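# Shelve the desk's cardboard box plus both blue foam blocks

## Task

Take the cardboard box off the desk and set it on the lowest shelf of the bookcase. It must sit level, and every part of it must lie within the rear half of that shelf. Both blue foam blocks must also be on that same shelf at the end. The robot must not fall over or finish leaning, or the task fails. Nothing counts as placed if it only stays there because the robot is holding it.

## Robot and tools

Robot: TidyBot++, a wheeled base (0.54 m long, 0.50 m wide, 0.38 m tall) on four powered casters. It carries one seven-joint arm with a two-finger gripper. The shoulder sits 0.12 m ahead of the base centre at 0.68 m height. Segments: upper arm 0.42 m, forearm 0.31 m, hand 0.31 m (wrist to the hand point). There are two cameras: base_camera (fixed on the base, looking forward) and wrist_camera (fisheye, looking where the hand points). The arm begins folded with the hand pointing down. Loose objects may occasionally get nudged by something outside the robot.

Frames: the base frame has its origin on the floor below the base centre, x forward, y left, z up. hand_pose is reported in this frame. It is the point between the finger pads; its z axis runs out along the fingers, and the fingers close along its y axis. The odometry frame is the base frame as it was when the scene started. base_odometry counts wheel turns only, so wheel slip shows up as motion. Heading is positive to the left, between -3.142 and 3.142. base_tilt is in degrees, with forward and right positive.

execute_actions: "actions" is a list holding one action, or no action (which just returns state and images). An action may have "base", "joints", or both, plus optional "speeds". Everything in it starts at once and may finish at different times.
- "base" holds exactly one relative move, measured from where the base last reported itself: translate_m (metres, forward +, -2 to 2), strafe_m (metres, left +, -2 to 2) or rotate_rad (radians, counter-clockwise from above +, -6.3 to 6.3). A move needing over 8.667 s at its top speed is refused.
- "joints" maps joint names to absolute targets. joint_1_rad (any angle; positive turns the arm clockwise seen from above, opposite to rotate_rad), joint_2_rad shoulder (-2.249 to 2.249), joint_3_rad (any angle), joint_4_rad elbow (-2.579 to 2.579), joint_5_rad (any angle), joint_6_rad wrist (-2.099 to 2.099), joint_7_rad (any angle; with the hand down, positive turns it counter-clockwise from above, and at 1.57 the fingers open toward the robot's left and right), all in radians. gripper_pos runs from 0 (open, about 85 mm gap) to 1 (closed); the gap is roughly 85 x (1 - gripper_pos) mm. Any-angle joints take the short way round, so send steps smaller than half a turn to go further. Done tolerances: ±0.039 for joints 1-4, ±0.056 for joints 5-7, ±0.03 for the gripper.
- "speeds" caps top speed for this action only: translate_m and strafe_m 0.05 to 0.5 m/s, rotate_rad 0.1 to 1.57 rad/s (defaults are the maxima). Arm joints move at up to about 1.39 rad/s (1.22 for joints 5-7).
- "cameras": a list from base_camera, wrist_camera, all; omitted or null means all, [] means none.
An unknown key or a value out of range refuses the whole call, and nothing moves. Anything left out of an action may still be driving toward its earlier target.

Arm geometry: with joint_1_rad 0, joint_3_rad 3.14 and joint_5_rad 0, the arm moves in the vertical plane along base x. Angles from vertical (forward positive) are: upper arm = j2; forearm = j2 - j4; hand = j2 - j4 - j6. The hand point sits ahead of the shoulder by the sum of length·sin(angle) and above it by the sum of length·cos(angle). A downward-pointing hand reaches at most about 0.94 m height, and only close to the base. Closed fingertips extend about 20 mm beyond the hand point.

wait: seconds from 0 to 10. It commands nothing and returns state and images. zoom_image: camera plus region [x0, y0, x1, y1] in pixels of that camera's latest full image, at most 504x504. read_manual returns licence text only. finished_scene(scene) ends the scene and reports success; it cannot be undone, so make sure everything rests on its own first.

Reading results: base_status and joint_status say how each motion ended. "done" for the base only means the wheels turned enough, even if they slipped. "off_target" means it came to rest short and may still be pushing. After contact_stop or time_out, a motion holds where it stopped. "joint command not followed" with a "cause:" line means a self-collision check withheld the arm targets; those joints say not_followed and may be retried later. The gripper still moves in that case. For a gripper sent to 1, "done" means it closed on nothing or something thin; "off_target" means an object stopped it. motor_effort gives percent of maximum, with the peak of the last action in brackets; readings are noisy. "ARM HIT" means the arm struck itself or the base. Motor temperatures are listed per joint: MOTOR HOT appears from 60 °C, and at 75 °C an OVER-TEMPERATURE FAULT lets the arm sag (limit_stop_at_motor_heat); resend targets afterward. A torque-sensor overload (joints 1-4: 104.5 N m; joints 5-7: 51.3 N m) freezes the arm for 10 s and skips the rest of the call.

Accuracy: friction and hand_pose error leave the hand 1-2 cm off. To correct, send each joint its last command plus (wanted angle minus read angle). A held load makes the arm sag; never command a loaded joint to its own current reading. Check real positions in the camera images.

Avoid: dropping, slamming, or pushing things hard. Don't drive while the arm is snagged on something about 0.8 m or higher, since the robot can tip. Sideways pushes by a raised hand can lift wheels; retracting the arm or backing off sets the robot upright again. A blocked base keeps shoving until it times out. Between replies the simulation keeps running and the robot holds its last command.

Each tool is called after "Call:" by a JSON object that holds its "fn" and its "kwargs".

## Session

Call:
{"fn": "execute_actions", "kwargs": {"actions": []}}

Scene clock: 0.00 s.
Motor temperatures (°C, as the motors report them): [35 31 34 35 41 39 40]
base_odometry: x=+0.000 y=+0.000 heading=+0.000 (m, m, rad; odometry frame)
base_tilt: forward=+0.1 right=+0.1 (deg)
base_status: not commanded
joint_positions: joint_1_rad=+0.060 joint_2_rad=-0.326 joint_3_rad=+3.143 joint_4_rad=-2.526 joint_5_rad=-0.029 joint_6_rad=-0.916 joint_7_rad=+1.606 gripper_pos=+0.000
joint_status: not commanded
motor_effort: joint_1_rad=+1 joint_2_rad=-1 joint_3_rad=+2 joint_4_rad=+14 joint_5_rad=+0 joint_6_rad=+0 joint_7_rad=+0 (%)
hand_pose: x=+0.2467 y=+0.0009 z=+0.5843 quat_wxyz=(-0.011, +1.000, -0.022, +0.013) (m; base frame)
pictures: base_camera, wrist_camera
Images, in order (width x height): base_camera 644x364, wrist_camera 644x476.

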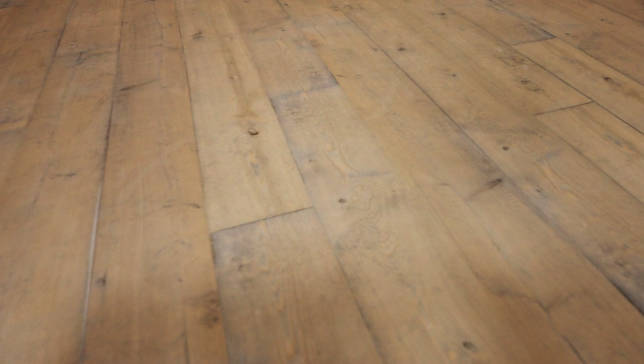

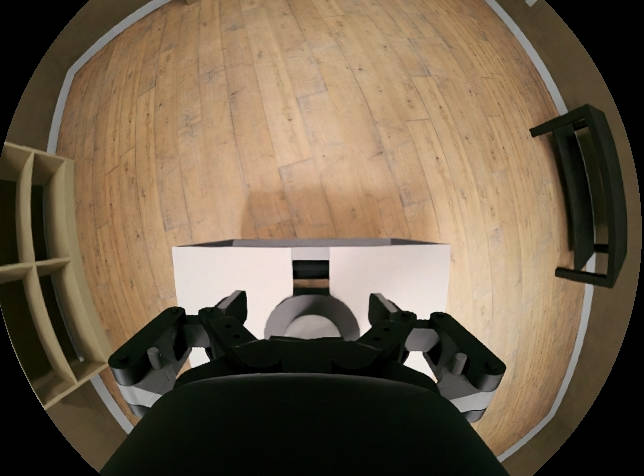

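Call:
{"fn": "execute_actions", "kwargs": {"actions": [{"base":{"rotate_rad":-1.57},"joints":{"joint_2_rad":-0.3,"joint_4_rad":-2.0,"joint_6_rad":-0.4}}]}}

Call:
{"fn": "execute_actions", "kwargs": {"actions": [{"base":{"rotate_rad":3.14}}]}}

Scene clock: 2.90 s.
Motor temperatures (°C, as the motors report them): [35 31 34 35 41 39 40]
base_odometry: x=+0.000 y=+0.000 heading=-1.568 (m, m, rad; odometry frame)
base_tilt: forward=+0.1 right=+0.1 (deg)
base_status: done
joint_positions: joint_1_rad=+0.061 joint_2_rad=-0.318 joint_3_rad=+3.144 joint_4_rad=-2.011 joint_5_rad=-0.029 joint_6_rad=-0.418 joint_7_rad=+1.606 gripper_pos=+0.000
joint_status: all done
motor_effort: joint_1_rad=+1(2) joint_2_rad=-8(9) joint_3_rad=+2(4) joint_4_rad=+21(21) joint_5_rad=-1(0) joint_6_rad=+8(8) joint_7_rad=-1(0) (%)
hand_pose: x=+0.5658 y=-0.0230 z=+0.8829 quat_wxyz=(+0.012, +0.870, -0.021, +0.492) (m; base frame)
pictures: base_camera, wrist_camera
Images, in order (width x height): base_camera 644x364, wrist_camera 644x476.

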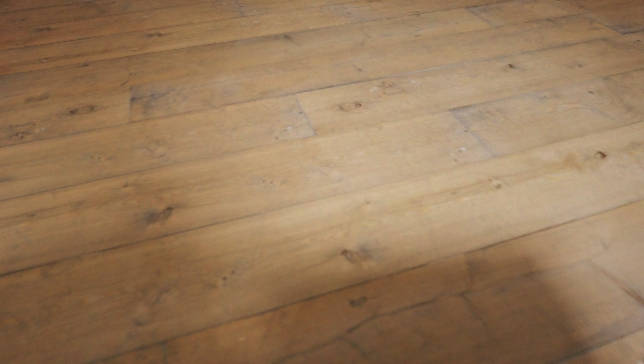

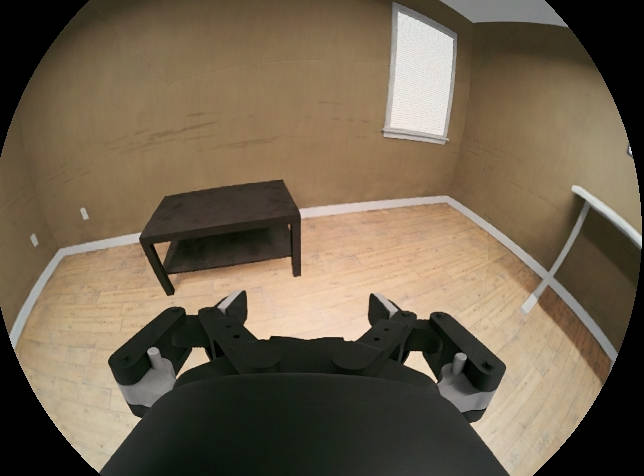

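Scene clock: 6.30 s.
Motor temperatures (°C, as the motors report them): [35 31 34 35 41 39 40]
base_odometry: x=+0.000 y=+0.000 heading=+1.570 (m, m, rad; odometry frame)
base_tilt: forward=+0.1 right=+0.2 (deg)
base_status: done
joint_positions: joint_1_rad=+0.062 joint_2_rad=-0.313 joint_3_rad=+3.145 joint_4_rad=-2.011 joint_5_rad=-0.029 joint_6_rad=-0.418 joint_7_rad=+1.606 gripper_pos=+0.000
joint_status: not commanded
motor_effort: joint_1_rad=+1(3) joint_2_rad=-8(10) joint_3_rad=+1(4) joint_4_rad=+21(21) joint_5_rad=-1(1) joint_6_rad=+8(8) joint_7_rad=-1(1) (%)
hand_pose: x=+0.5666 y=-0.0241 z=+0.8809 quat_wxyz=(+0.012, +0.871, -0.022, +0.490) (m; base frame)
pictures: base_camera, wrist_camera
Images, in order (width x height): base_camera 644x364, wrist_camera 644x476.

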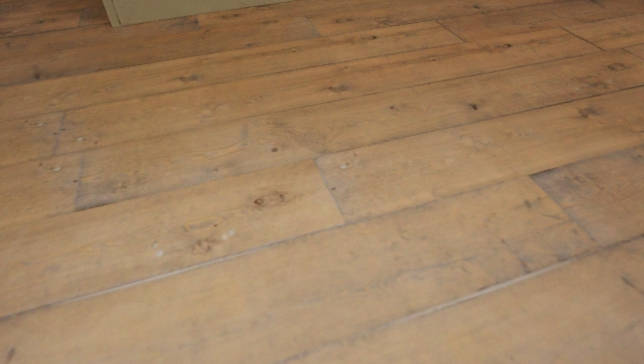

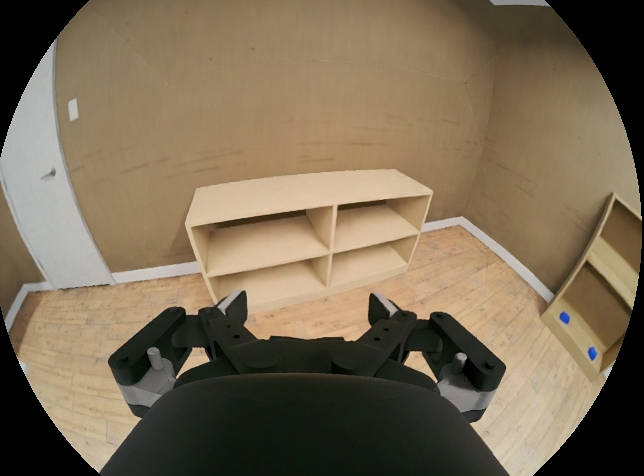

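Call:
{"fn": "execute_actions", "kwargs": {"actions": [{"base":{"rotate_rad":1.9}}]}}

Scene clock: 9.10 s.
Motor temperatures (°C, as the motors report them): [35 31 34 35 41 39 40]
base_odometry: x=+0.000 y=+0.000 heading=-2.815 (m, m, rad; odometry frame)
base_tilt: forward=+0.1 right=+0.1 (deg)
base_status: done
joint_positions: joint_1_rad=+0.062 joint_2_rad=-0.313 joint_3_rad=+3.145 joint_4_rad=-2.011 joint_5_rad=-0.029 joint_6_rad=-0.418 joint_7_rad=+1.606 gripper_pos=+0.000
joint_status: not commanded
motor_effort: joint_1_rad=+0(1) joint_2_rad=-8(10) joint_3_rad=+2(0) joint_4_rad=+21(21) joint_5_rad=-1(1) joint_6_rad=+8(7) joint_7_rad=+0(0) (%)
hand_pose: x=+0.5667 y=-0.0242 z=+0.8807 quat_wxyz=(+0.012, +0.871, -0.022, +0.490) (m; base frame)
pictures: base_camera, wrist_camera
Images, in order (width x height): base_camera 644x364, wrist_camera 644x476.

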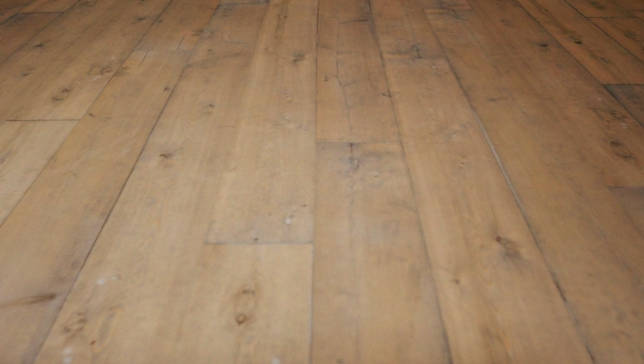

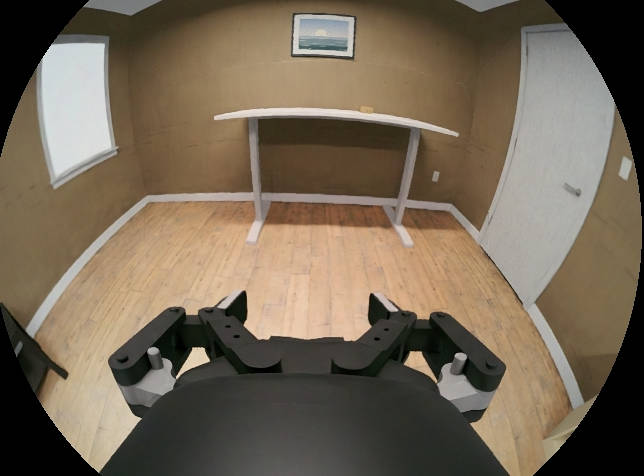

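Call:
{"fn": "execute_actions", "kwargs": {"actions": [{"base":{"strafe_m":-0.45},"joints":{"joint_2_rad":0.2,"joint_4_rad":-0.7,"joint_6_rad":-0.9,"joint_1_rad":0}}]}}

Call:
{"fn": "execute_actions", "kwargs": {"actions": [{"base":{"translate_m":0.6}}]}}

Scene clock: 12.80 s.
Motor temperatures (°C, as the motors report them): [35 31 34 35 41 39 40]
base_odometry: x=-0.145 y=+0.426 heading=-2.814 (m, m, rad; odometry frame)
base_tilt: forward=+0.1 right=+0.1 (deg)
base_status: done
joint_positions: joint_1_rad=+0.012 joint_2_rad=+0.179 joint_3_rad=+3.145 joint_4_rad=-0.716 joint_5_rad=-0.029 joint_6_rad=-0.875 joint_7_rad=+1.606 gripper_pos=+0.000
joint_status: all done
motor_effort: joint_1_rad=+1(2) joint_2_rad=-22(22) joint_3_rad=+1(5) joint_4_rad=+18(22) joint_5_rad=-1(2) joint_6_rad=+9(9) joint_7_rad=-1(0) (%)
hand_pose: x=+0.7443 y=-0.0010 z=+1.2314 quat_wxyz=(+0.001, +0.773, +0.007, +0.634) (m; base frame)
pictures: base_camera, wrist_camera
Images, in order (width x height): base_camera 644x364, wrist_camera 644x476.

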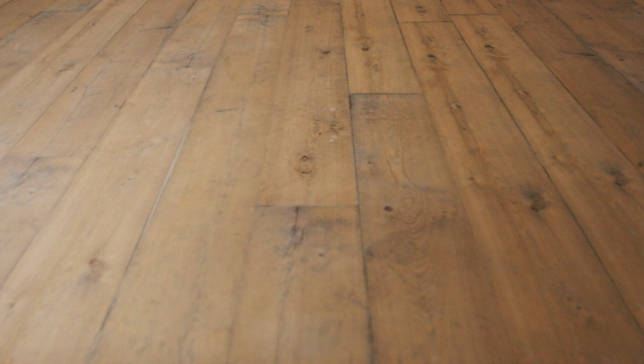

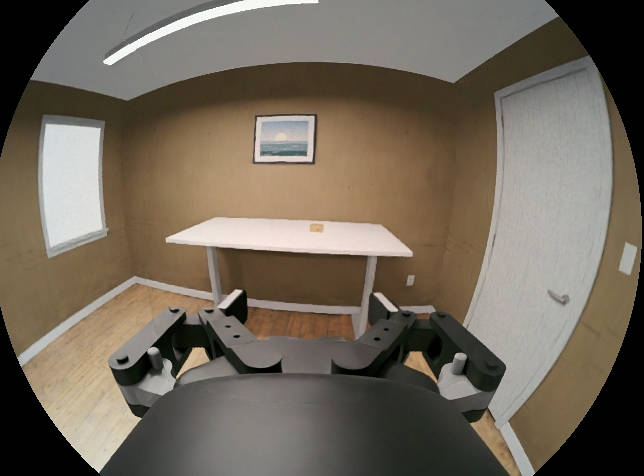

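Scene clock: 15.33 s.
Motor temperatures (°C, as the motors report them): [35 31 34 35 41 39 40]
base_odometry: x=-0.714 y=+0.233 heading=-2.814 (m, m, rad; odometry frame)
base_tilt: forward=+0.1 right=+0.1 (deg)
base_status: done
joint_positions: joint_1_rad=+0.011 joint_2_rad=+0.197 joint_3_rad=+3.145 joint_4_rad=-0.712 joint_5_rad=-0.029 joint_6_rad=-0.879 joint_7_rad=+1.606 gripper_pos=+0.000
joint_status: not commanded
motor_effort: joint_1_rad=+1(2) joint_2_rad=-21(26) joint_3_rad=+1(1) joint_4_rad=+17(20) joint_5_rad=-1(1) joint_6_rad=+9(9) joint_7_rad=+0(0) (%)
hand_pose: x=+0.7534 y=-0.0003 z=+1.2202 quat_wxyz=(+0.001, +0.780, +0.008, +0.626) (m; base frame)
pictures: base_camera, wrist_camera
Images, in order (width x height): base_camera 644x364, wrist_camera 644x476.

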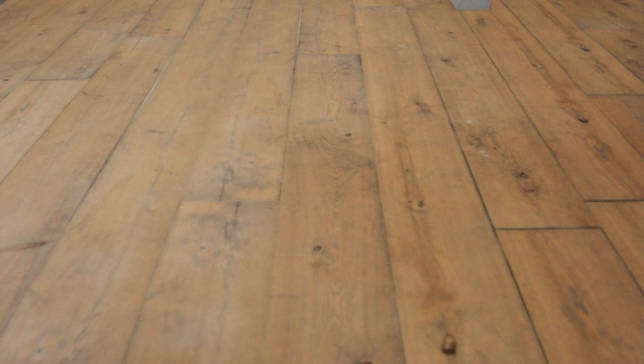

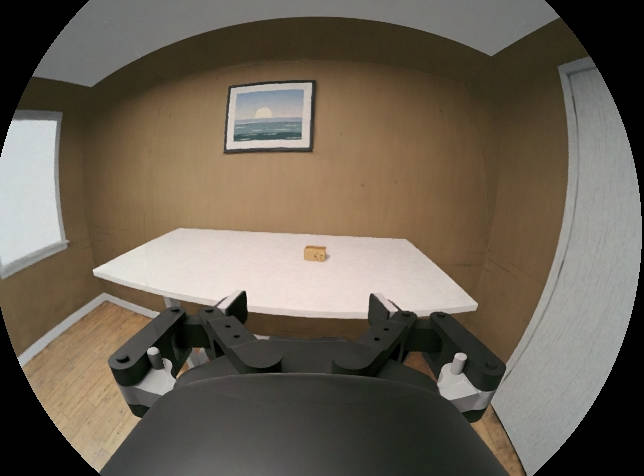

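Call:
{"fn": "zoom_image", "kwargs": {"camera": "wrist_camera", "region": [270, 220, 360, 290]}}

Region (270, 220, 360, 290) of wrist_camera's 644x476 image, scaled by 5.600.

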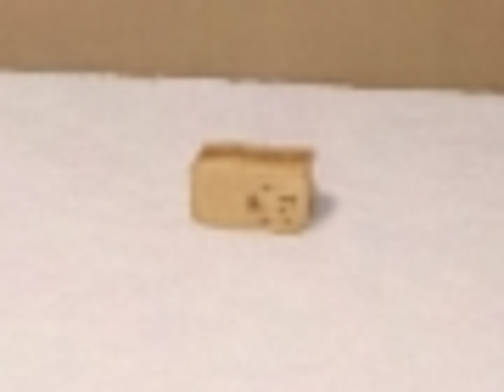

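Call:
{"fn": "execute_actions", "kwargs": {"actions": [{"base":{"translate_m":0.65},"joints":{"joint_2_rad":0.1,"joint_4_rad":-0.8,"joint_6_rad":-1.4}}]}}

Scene clock: 20.23 s.
Motor temperatures (°C, as the motors report them): [35 31 34 35 41 39 40]
base_odometry: x=-1.330 y=+0.025 heading=-2.815 (m, m, rad; odometry frame)
base_tilt: forward=+0.1 right=+0.1 (deg)
base_status: done
joint_positions: joint_1_rad=+0.010 joint_2_rad=+0.102 joint_3_rad=+3.145 joint_4_rad=-0.789 joint_5_rad=-0.029 joint_6_rad=-1.398 joint_7_rad=+1.606 gripper_pos=+0.000
joint_status: all done
motor_effort: joint_1_rad=+1(1) joint_2_rad=-20(23) joint_3_rad=+1(0) joint_4_rad=+17(18) joint_5_rad=-1(1) joint_6_rad=+7(8) joint_7_rad=+0(0) (%)
hand_pose: x=+0.6409 y=+0.0033 z=+1.0932 quat_wxyz=(-0.004, +0.910, +0.013, +0.414) (m; base frame)
pictures: base_camera, wrist_camera
Images, in order (width x height): base_camera 644x364, wrist_camera 644x476.

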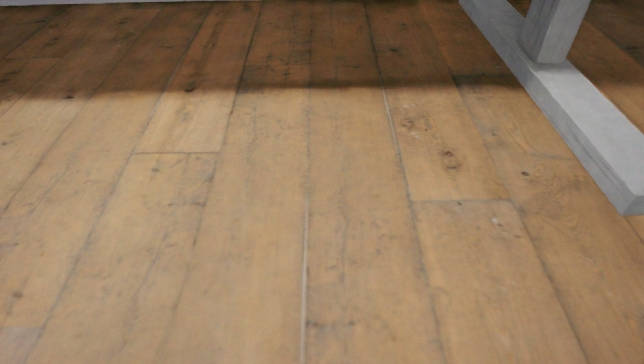

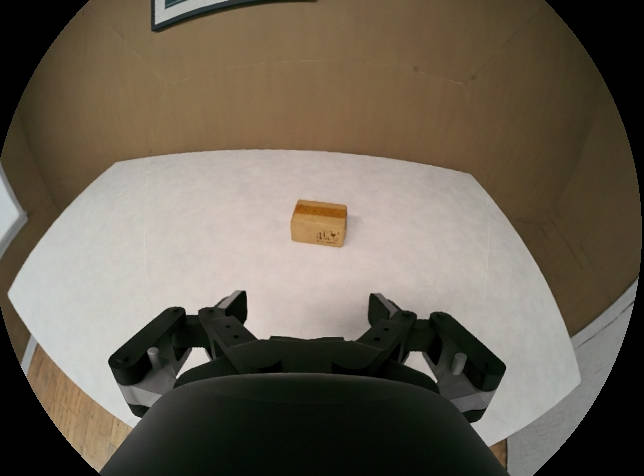

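Call:
{"fn": "execute_actions", "kwargs": {"actions": [{"base":{"translate_m":0.08},"joints":{"joint_1_rad":-0.07,"joint_4_rad":-0.95,"joint_6_rad":-1.25,"gripper_pos":1}}]}}

Scene clock: 22.40 s.
Motor temperatures (°C, as the motors report them): [35 31 34 35 41 39 40]
base_odometry: x=-1.406 y=-0.001 heading=-2.815 (m, m, rad; odometry frame)
base_tilt: forward=+0.1 right=+0.1 (deg)
base_status: done
joint_positions: joint_1_rad=-0.059 joint_2_rad=+0.107 joint_3_rad=+3.145 joint_4_rad=-0.943 joint_5_rad=-0.029 joint_6_rad=-1.272 joint_7_rad=+1.606 gripper_pos=+0.999
joint_status: all done
motor_effort: joint_1_rad=+1(1) joint_2_rad=-20(25) joint_3_rad=+1(1) joint_4_rad=+18(20) joint_5_rad=-1(1) joint_6_rad=+7(7) joint_7_rad=-1(1) (%)
hand_pose: x=+0.6629 y=+0.0408 z=+1.0443 quat_wxyz=(-0.019, +0.916, +0.043, +0.398) (m; base frame)
pictures: base_camera, wrist_camera
Images, in order (width x height): base_camera 644x364, wrist_camera 644x476.

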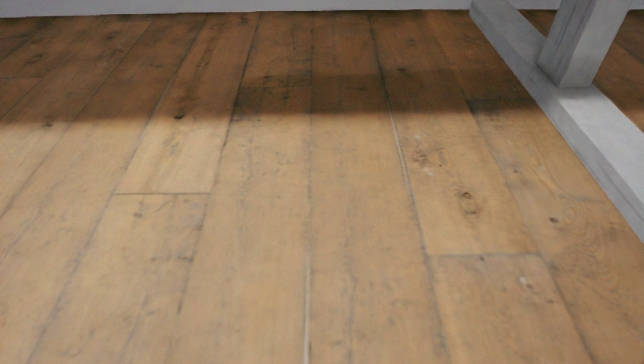

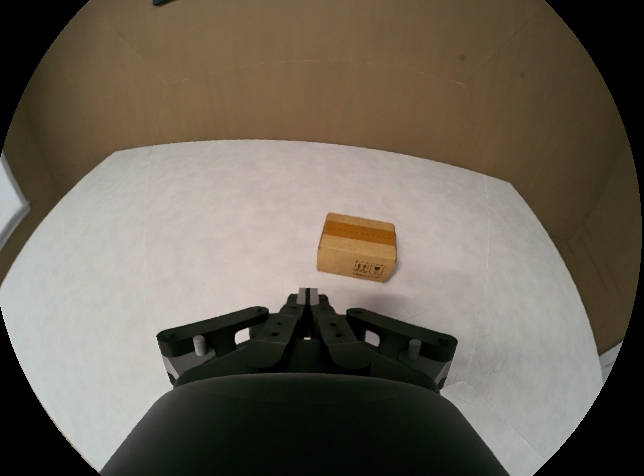

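Call:
{"fn": "execute_actions", "kwargs": {"actions": [{"base":{"translate_m":0.04},"joints":{"joint_1_rad":-0.03,"joint_4_rad":-1.07,"joint_6_rad":-1.15}}]}}

Scene clock: 23.63 s.
Motor temperatures (°C, as the motors report them): [35 31 34 35 41 39 40]
base_odometry: x=-1.444 y=-0.013 heading=-2.816 (m, m, rad; odometry frame)
base_tilt: forward=+0.1 right=+0.1 (deg)
base_status: done
joint_positions: joint_1_rad=-0.040 joint_2_rad=+0.108 joint_3_rad=+3.145 joint_4_rad=-1.061 joint_5_rad=-0.029 joint_6_rad=-1.175 joint_7_rad=+1.606 gripper_pos=+0.999
joint_status: all done
motor_effort: joint_1_rad=+1(1) joint_2_rad=-21(25) joint_3_rad=+1(0) joint_4_rad=+19(20) joint_5_rad=-1(1) joint_6_rad=+6(6) joint_7_rad=+0(0) (%)
hand_pose: x=+0.6758 y=+0.0304 z=+1.0056 quat_wxyz=(-0.015, +0.921, +0.033, +0.388) (m; base frame)
pictures: base_camera, wrist_camera
Images, in order (width x height): base_camera 644x364, wrist_camera 644x476.

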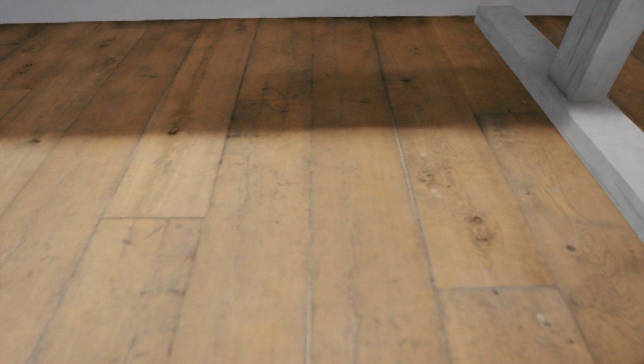

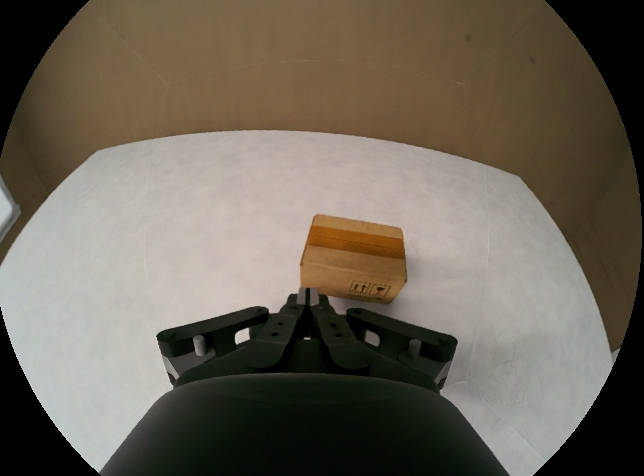

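Call:
{"fn": "execute_actions", "kwargs": {"actions": [{"base":{"translate_m":0.09},"speeds":{"translate_m":0.05}}]}}

Scene clock: 26.27 s.
Motor temperatures (°C, as the motors report them): [35 32 34 35 41 39 40]
base_odometry: x=-1.530 y=-0.042 heading=-2.816 (m, m, rad; odometry frame)
base_tilt: forward=+0.1 right=+0.1 (deg)
base_status: done
joint_positions: joint_1_rad=-0.040 joint_2_rad=+0.106 joint_3_rad=+3.145 joint_4_rad=-1.061 joint_5_rad=-0.029 joint_6_rad=-1.173 joint_7_rad=+1.606 gripper_pos=+0.999
joint_status: not commanded
motor_effort: joint_1_rad=+1(1) joint_2_rad=-22(24) joint_3_rad=+2(0) joint_4_rad=+20(20) joint_5_rad=-1(1) joint_6_rad=+5(7) joint_7_rad=+0(0) (%)
hand_pose: x=+0.6754 y=+0.0303 z=+1.0070 quat_wxyz=(-0.015, +0.920, +0.033, +0.390) (m; base frame)
pictures: base_camera, wrist_camera
Images, in order (width x height): base_camera 644x364, wrist_camera 644x476.

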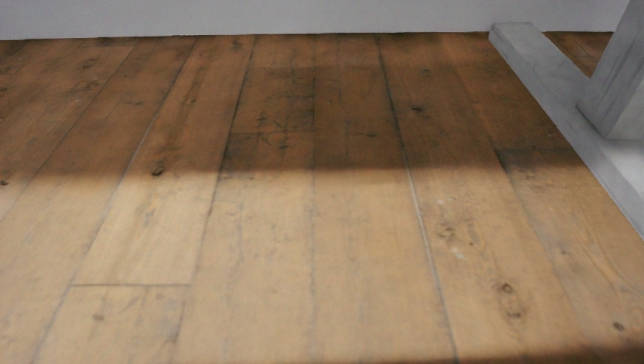

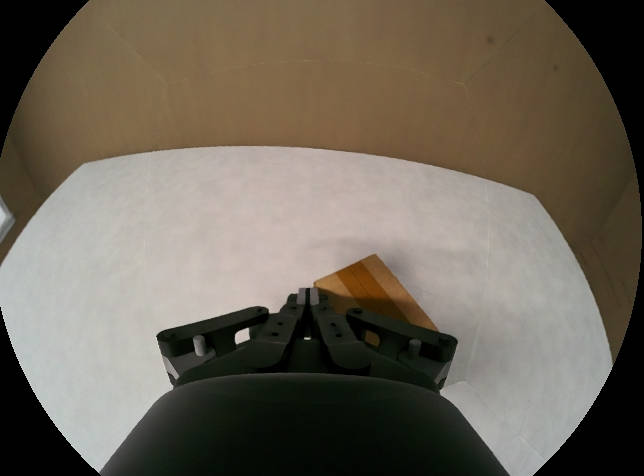

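Call:
{"fn": "execute_actions", "kwargs": {"actions": [{"base":{"translate_m":0.02},"joints":{"joint_1_rad":0.06}}]}}

Call:
{"fn": "execute_actions", "kwargs": {"actions": [{"base":{"translate_m":-0.12},"joints":{"joint_1_rad":0.0,"joint_4_rad":-0.9,"joint_6_rad":-1.3,"gripper_pos":0}}]}}

Scene clock: 27.83 s.
Motor temperatures (°C, as the motors report them): [35 32 34 35 41 39 40]
base_odometry: x=-1.549 y=-0.048 heading=-2.816 (m, m, rad; odometry frame)
base_tilt: forward=+0.1 right=+0.1 (deg)
base_status: done
joint_positions: joint_1_rad=+0.055 joint_2_rad=+0.107 joint_3_rad=+3.145 joint_4_rad=-1.061 joint_5_rad=-0.029 joint_6_rad=-1.172 joint_7_rad=+1.606 gripper_pos=+0.999
joint_status: all done
motor_effort: joint_1_rad=+1(2) joint_2_rad=-21(24) joint_3_rad=+1(3) joint_4_rad=+19(20) joint_5_rad=-1(0) joint_6_rad=+6(7) joint_7_rad=+0(0) (%)
hand_pose: x=+0.6764 y=-0.0225 z=+1.0068 quat_wxyz=(+0.004, +0.921, -0.011, +0.390) (m; base frame)
pictures: base_camera, wrist_camera
Images, in order (width x height): base_camera 644x364, wrist_camera 644x476.

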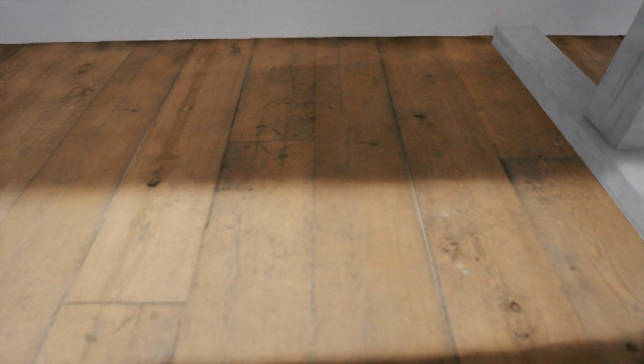

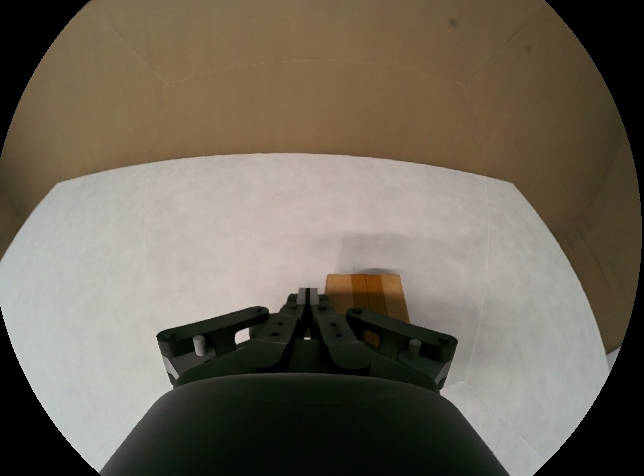

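Scene clock: 29.20 s.
Motor temperatures (°C, as the motors report them): [35 32 34 35 41 39 40]
base_odometry: x=-1.435 y=-0.010 heading=-2.816 (m, m, rad; odometry frame)
base_tilt: forward=+0.1 right=+0.2 (deg)
base_status: done
joint_positions: joint_1_rad=+0.010 joint_2_rad=+0.092 joint_3_rad=+3.144 joint_4_rad=-0.908 joint_5_rad=-0.029 joint_6_rad=-1.278 joint_7_rad=+1.606 gripper_pos=+0.000
joint_status: all done
motor_effort: joint_1_rad=+1(3) joint_2_rad=-19(27) joint_3_rad=+1(3) joint_4_rad=+18(21) joint_5_rad=-1(0) joint_6_rad=+7(7) joint_7_rad=-1(0) (%)
hand_pose: x=+0.6588 y=+0.0035 z=+1.0681 quat_wxyz=(-0.005, +0.908, +0.012, +0.418) (m; base frame)
pictures: base_camera, wrist_camera
Images, in order (width x height): base_camera 644x364, wrist_camera 644x476.

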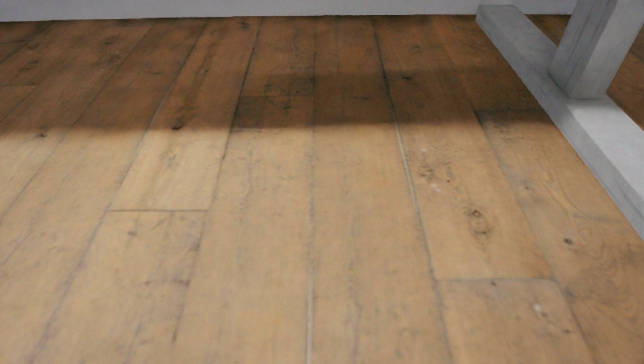

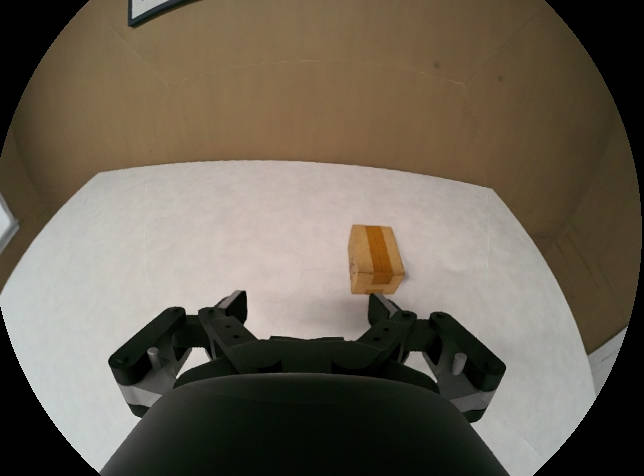

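Call:
{"fn": "execute_actions", "kwargs": {"actions": [{"base":{"strafe_m":-0.072}}]}}

Call:
{"fn": "execute_actions", "kwargs": {"actions": [{"base":{"translate_m":0.05},"joints":{"joint_4_rad":-1.04,"joint_6_rad":-1.17}}]}}

Scene clock: 30.90 s.
Motor temperatures (°C, as the motors report them): [35 32 34 35 41 39 40]
base_odometry: x=-1.458 y=+0.059 heading=-2.817 (m, m, rad; odometry frame)
base_tilt: forward=+0.1 right=+0.1 (deg)
base_status: done
joint_positions: joint_1_rad=+0.007 joint_2_rad=+0.092 joint_3_rad=+3.144 joint_4_rad=-0.908 joint_5_rad=-0.029 joint_6_rad=-1.279 joint_7_rad=+1.606 gripper_pos=+0.000
joint_status: not commanded
motor_effort: joint_1_rad=+1(3) joint_2_rad=-19(22) joint_3_rad=+1(4) joint_4_rad=+18(19) joint_5_rad=+0(1) joint_6_rad=+7(7) joint_7_rad=+0(0) (%)
hand_pose: x=+0.6587 y=+0.0051 z=+1.0681 quat_wxyz=(-0.005, +0.908, +0.014, +0.418) (m; base frame)
pictures: base_camera, wrist_camera
Images, in order (width x height): base_camera 644x364, wrist_camera 644x476.

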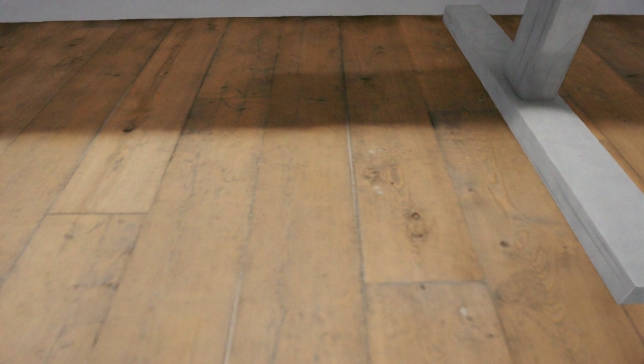

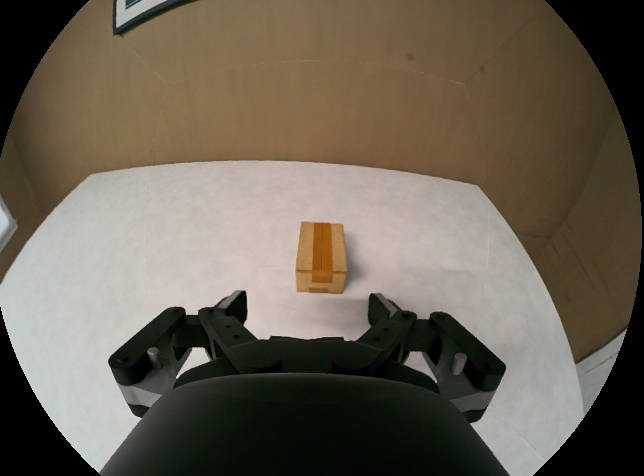

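Scene clock: 31.93 s.
Motor temperatures (°C, as the motors report them): [35 32 34 35 41 39 40]
base_odometry: x=-1.506 y=+0.043 heading=-2.817 (m, m, rad; odometry frame)
base_tilt: forward=+0.1 right=+0.1 (deg)
base_status: done
joint_positions: joint_1_rad=+0.007 joint_2_rad=+0.106 joint_3_rad=+3.144 joint_4_rad=-1.032 joint_5_rad=-0.029 joint_6_rad=-1.194 joint_7_rad=+1.606 gripper_pos=+0.000
joint_status: all done
motor_effort: joint_1_rad=+1(0) joint_2_rad=-20(25) joint_3_rad=+1(1) joint_4_rad=+19(21) joint_5_rad=-1(1) joint_6_rad=+6(8) joint_7_rad=+0(1) (%)
hand_pose: x=+0.6744 y=+0.0047 z=+1.0171 quat_wxyz=(-0.006, +0.919, +0.012, +0.394) (m; base frame)
pictures: base_camera, wrist_camera
Images, in order (width x height): base_camera 644x364, wrist_camera 644x476.

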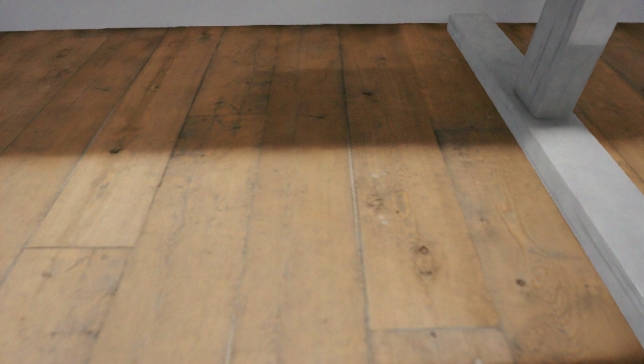

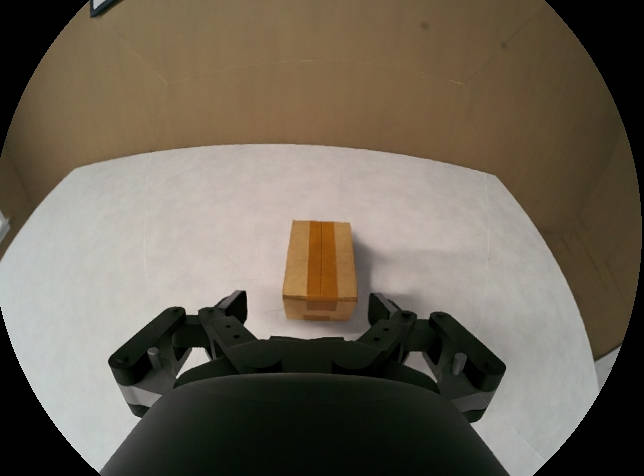

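Call:
{"fn": "execute_actions", "kwargs": {"actions": [{"base":{"translate_m":0.065},"joints":{"joint_1_rad":0.03,"joint_4_rad":-1.08,"joint_6_rad":-1.15},"speeds":{"translate_m":0.08}}]}}

Call:
{"fn": "execute_actions", "kwargs": {"actions": [{"joints":{"gripper_pos":1}}]}}

Call:
{"fn": "execute_actions", "kwargs": {"actions": [{"joints":{"joint_4_rad":-0.85,"joint_6_rad":-1.35}}]}}

Scene clock: 33.87 s.
Motor temperatures (°C, as the motors report them): [35 32 34 35 41 39 40]
base_odometry: x=-1.568 y=+0.023 heading=-2.817 (m, m, rad; odometry frame)
base_tilt: forward=+0.1 right=+0.1 (deg)
base_status: done
joint_positions: joint_1_rad=+0.023 joint_2_rad=+0.102 joint_3_rad=+3.144 joint_4_rad=-1.067 joint_5_rad=-0.029 joint_6_rad=-1.173 joint_7_rad=+1.606 gripper_pos=+0.000
joint_status: all done
motor_effort: joint_1_rad=+1(1) joint_2_rad=-21(24) joint_3_rad=+1(0) joint_4_rad=+19(20) joint_5_rad=-1(2) joint_6_rad=+6(7) joint_7_rad=-1(0) (%)
hand_pose: x=+0.6745 y=-0.0046 z=+1.0060 quat_wxyz=(-0.003, +0.921, +0.004, +0.389) (m; base frame)
pictures: base_camera, wrist_camera
Images, in order (width x height): base_camera 644x364, wrist_camera 644x476.

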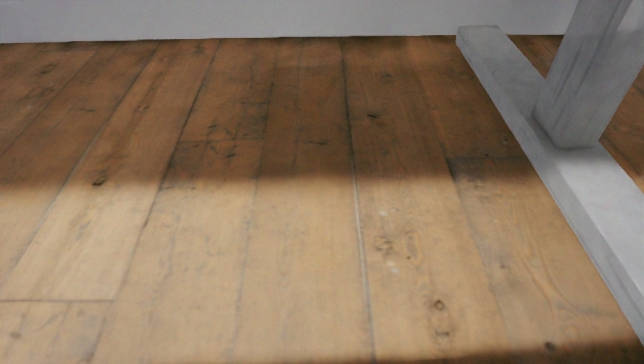

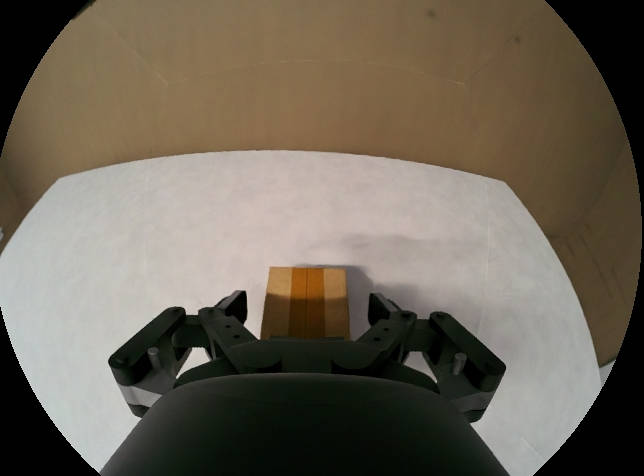

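Scene clock: 34.97 s.
Motor temperatures (°C, as the motors report them): [35 32 34 35 41 39 40]
base_odometry: x=-1.568 y=+0.023 heading=-2.817 (m, m, rad; odometry frame)
base_tilt: forward=+0.1 right=+0.1 (deg)
base_status: not commanded
joint_positions: joint_1_rad=+0.023 joint_2_rad=+0.101 joint_3_rad=+3.144 joint_4_rad=-1.068 joint_5_rad=-0.029 joint_6_rad=-1.170 joint_7_rad=+1.606 gripper_pos=+0.381
joint_status: gripper_pos off_target (ended at +0.381, target +1.000)
motor_effort: joint_1_rad=+1(1) joint_2_rad=-20(22) joint_3_rad=+1(2) joint_4_rad=+18(20) joint_5_rad=-1(1) joint_6_rad=+5(7) joint_7_rad=+0(1) (%)
hand_pose: x=+0.6748 y=-0.0046 z=+1.0070 quat_wxyz=(-0.003, +0.921, +0.004, +0.391) (m; base frame)
pictures: base_camera, wrist_camera
Images, in order (width x height): base_camera 644x364, wrist_camera 644x476.

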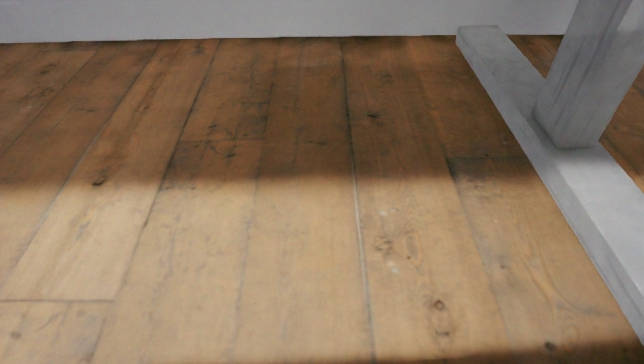

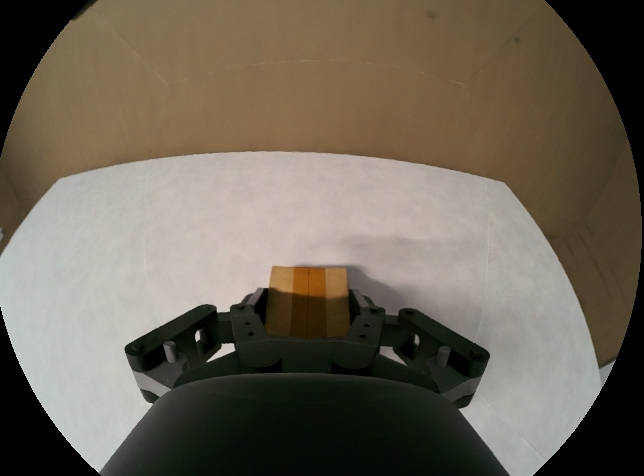

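Scene clock: 36.23 s.
Motor temperatures (°C, as the motors report them): [35 32 34 35 41 39 40]
base_odometry: x=-1.568 y=+0.023 heading=-2.817 (m, m, rad; odometry frame)
base_tilt: forward=+0.1 right=+0.1 (deg)
base_status: not commanded
joint_positions: joint_1_rad=+0.023 joint_2_rad=+0.102 joint_3_rad=+3.144 joint_4_rad=-0.867 joint_5_rad=-0.029 joint_6_rad=-1.331 joint_7_rad=+1.606 gripper_pos=+0.381
joint_status: all done
motor_effort: joint_1_rad=+1(1) joint_2_rad=-21(24) joint_3_rad=+2(1) joint_4_rad=+19(22) joint_5_rad=-1(1) joint_6_rad=+7(8) joint_7_rad=+0(0) (%)
hand_pose: x=+0.6534 y=-0.0035 z=+1.0710 quat_wxyz=(-0.002, +0.913, +0.007, +0.409) (m; base frame)
pictures: base_camera, wrist_camera
Images, in order (width x height): base_camera 644x364, wrist_camera 644x476.

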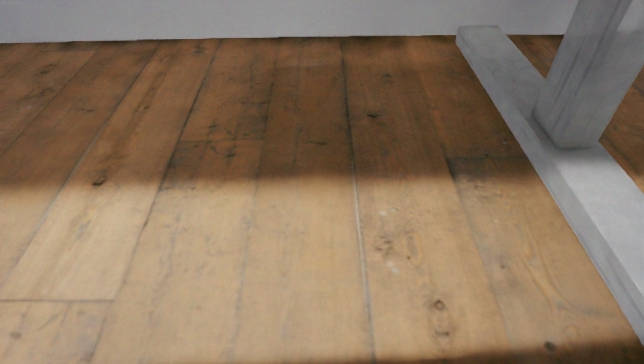

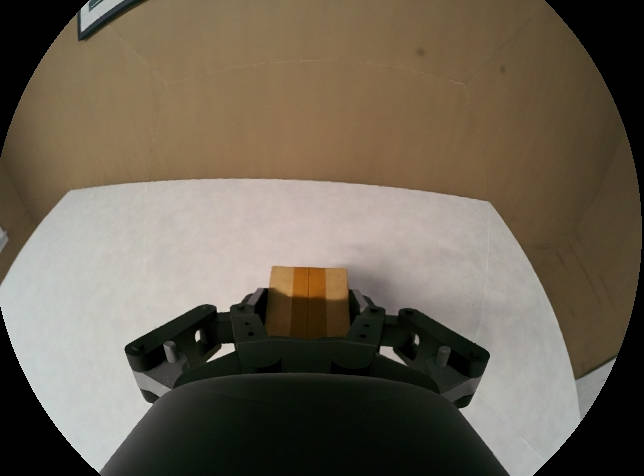

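Call:
{"fn": "execute_actions", "kwargs": {"actions": [{"base":{"translate_m":-1.5}}], "cameras": []}}

Call:
{"fn": "execute_actions", "kwargs": {"actions": [{"base":{"rotate_rad":3.14},"joints":{"joint_1_rad":0,"joint_2_rad":0.2,"joint_4_rad":-1.6,"joint_6_rad":0.0},"speeds":{"rotate_rad":0.8}}]}}

Scene clock: 41.27 s.
Motor temperatures (°C, as the motors report them): [35 32 34 35 41 39 40]
base_odometry: x=-0.146 y=+0.500 heading=-2.817 (m, m, rad; odometry frame)
base_tilt: forward=+0.1 right=+0.1 (deg)
base_status: done
joint_positions: joint_1_rad=+0.025 joint_2_rad=+0.105 joint_3_rad=+3.144 joint_4_rad=-0.866 joint_5_rad=-0.029 joint_6_rad=-1.336 joint_7_rad=+1.606 gripper_pos=+0.381
joint_status: not commanded
motor_effort: joint_1_rad=+1(3) joint_2_rad=-21(25) joint_3_rad=+2(3) joint_4_rad=+19(20) joint_5_rad=-1(2) joint_6_rad=+7(8) joint_7_rad=+0(0) (%)
hand_pose: x=+0.6535 y=-0.0043 z=+1.0684 quat_wxyz=(-0.002, +0.914, +0.006, +0.405) (m; base frame)
pictures: none
No camera images: the call's "cameras" was empty. Leave "cameras" out to get every camera's image.

Scene clock: 46.17 s.
Motor temperatures (°C, as the motors report them): [35 32 34 35 41 40 40]
base_odometry: x=-0.146 y=+0.500 heading=+0.321 (m, m, rad; odometry frame)
base_tilt: forward=+0.1 right=+0.2 (deg)
base_status: done
joint_positions: joint_1_rad=-0.003 joint_2_rad=+0.194 joint_3_rad=+3.140 joint_4_rad=-1.591 joint_5_rad=-0.029 joint_6_rad=-0.028 joint_7_rad=+1.606 gripper_pos=+0.381
joint_status: all done
motor_effort: joint_1_rad=+0(5) joint_2_rad=-27(29) joint_3_rad=+1(4) joint_4_rad=+23(24) joint_5_rad=-1(2) joint_6_rad=+9(10) joint_7_rad=+0(0) (%)
hand_pose: x=+0.8096 y=+0.0045 z=+0.9528 quat_wxyz=(+0.000, +0.788, +0.004, +0.616) (m; base frame)
pictures: base_camera, wrist_camera
Images, in order (width x height): base_camera 644x364, wrist_camera 644x476.

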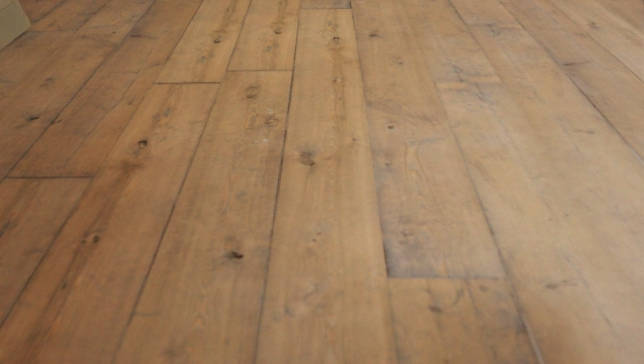

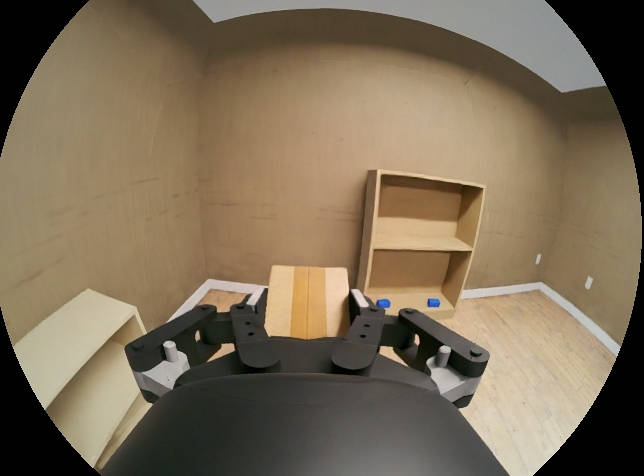

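Call:
{"fn": "execute_actions", "kwargs": {"actions": [{"base":{"strafe_m":-0.75},"joints":{"joint_2_rad":1.4,"joint_4_rad":-1.0,"joint_6_rad":0.06}}], "cameras": []}}

Call:
{"fn": "execute_actions", "kwargs": {"actions": [{"base":{"translate_m":0.8}}]}}

Scene clock: 50.13 s.
Motor temperatures (°C, as the motors report them): [35 32 34 35 41 40 40]
base_odometry: x=+0.093 y=-0.211 heading=+0.323 (m, m, rad; odometry frame)
base_tilt: forward=+0.1 right=+0.1 (deg)
base_status: done
joint_positions: joint_1_rad=+0.005 joint_2_rad=+1.397 joint_3_rad=+3.140 joint_4_rad=-1.022 joint_5_rad=-0.029 joint_6_rad=+0.031 joint_7_rad=+1.606 gripper_pos=+0.381
joint_status: all done
motor_effort: joint_1_rad=+0(5) joint_2_rad=-48(52) joint_3_rad=+1(4) joint_4_rad=+15(23) joint_5_rad=+0(0) joint_6_rad=+6(10) joint_7_rad=-1(0) (%)
hand_pose: x=+0.9543 y=-0.0021 z=+0.2917 quat_wxyz=(+0.001, +0.930, +0.000, +0.368) (m; base frame)
pictures: none
No camera images: the call's "cameras" was empty. Leave "cameras" out to get every camera's image.

Scene clock: 53.07 s.
Motor temperatures (°C, as the motors report them): [35 32 34 35 41 40 40]
base_odometry: x=+0.852 y=+0.042 heading=+0.322 (m, m, rad; odometry frame)
base_tilt: forward=+0.1 right=+0.1 (deg)
base_status: done
joint_positions: joint_1_rad=+0.004 joint_2_rad=+1.398 joint_3_rad=+3.140 joint_4_rad=-1.016 joint_5_rad=-0.029 joint_6_rad=+0.035 joint_7_rad=+1.606 gripper_pos=+0.381
joint_status: not commanded
motor_effort: joint_1_rad=+1(4) joint_2_rad=-49(51) joint_3_rad=+0(1) joint_4_rad=+16(18) joint_5_rad=+0(1) joint_6_rad=+7(8) joint_7_rad=+0(0) (%)
hand_pose: x=+0.9578 y=-0.0017 z=+0.2947 quat_wxyz=(+0.001, +0.928, +0.000, +0.372) (m; base frame)
pictures: base_camera, wrist_camera
Images, in order (width x height): base_camera 644x364, wrist_camera 644x476.

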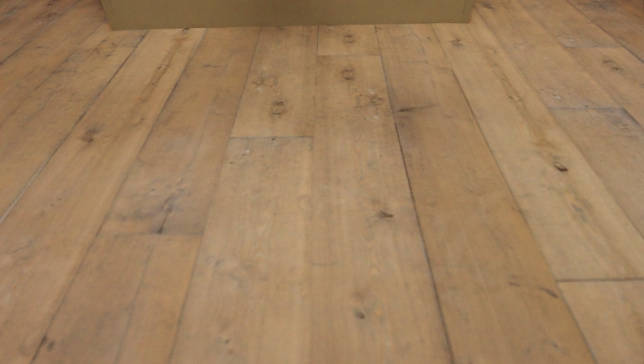

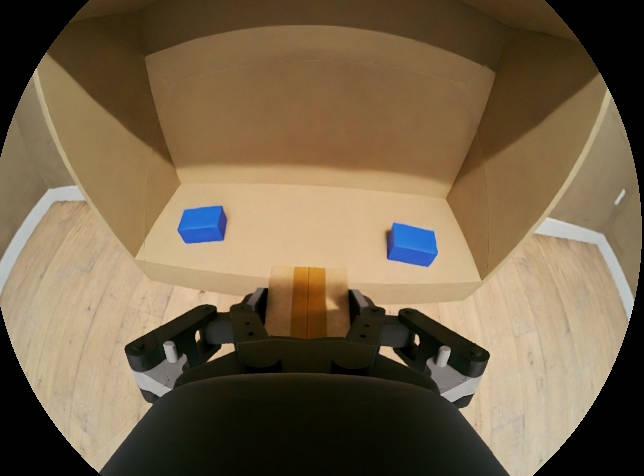

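Call:
{"fn": "execute_actions", "kwargs": {"actions": [{"base":{"translate_m":0.24},"joints":{"joint_2_rad":1.5,"joint_4_rad":-1.0,"joint_6_rad":0.17},"speeds":{"translate_m":0.15}}]}}

Scene clock: 55.80 s.
Motor temperatures (°C, as the motors report them): [35 32 34 35 41 40 40]
base_odometry: x=+1.080 y=+0.117 heading=+0.321 (m, m, rad; odometry frame)
base_tilt: forward=+0.1 right=+0.1 (deg)
base_status: done
joint_positions: joint_1_rad=+0.004 joint_2_rad=+1.507 joint_3_rad=+3.140 joint_4_rad=-1.012 joint_5_rad=-0.029 joint_6_rad=+0.143 joint_7_rad=+1.606 gripper_pos=+0.381
joint_status: all done
motor_effort: joint_1_rad=+1(4) joint_2_rad=-48(51) joint_3_rad=+1(1) joint_4_rad=+14(16) joint_5_rad=+0(0) joint_6_rad=+7(8) joint_7_rad=-1(0) (%)
hand_pose: x=+0.9376 y=-0.0021 z=+0.2284 quat_wxyz=(+0.003, +0.928, +0.000, +0.373) (m; base frame)
pictures: base_camera, wrist_camera
Images, in order (width x height): base_camera 644x364, wrist_camera 644x476.

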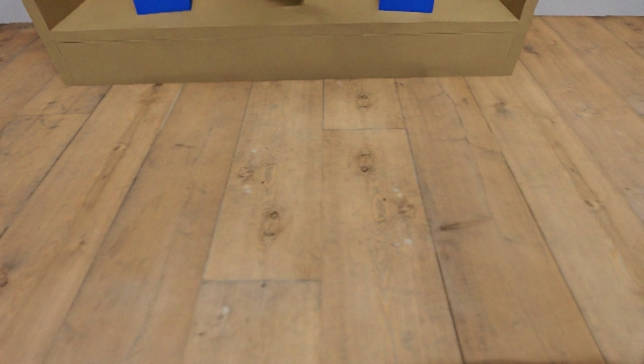

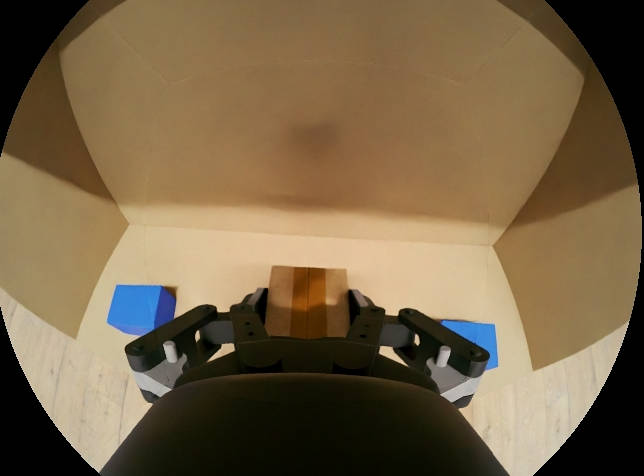

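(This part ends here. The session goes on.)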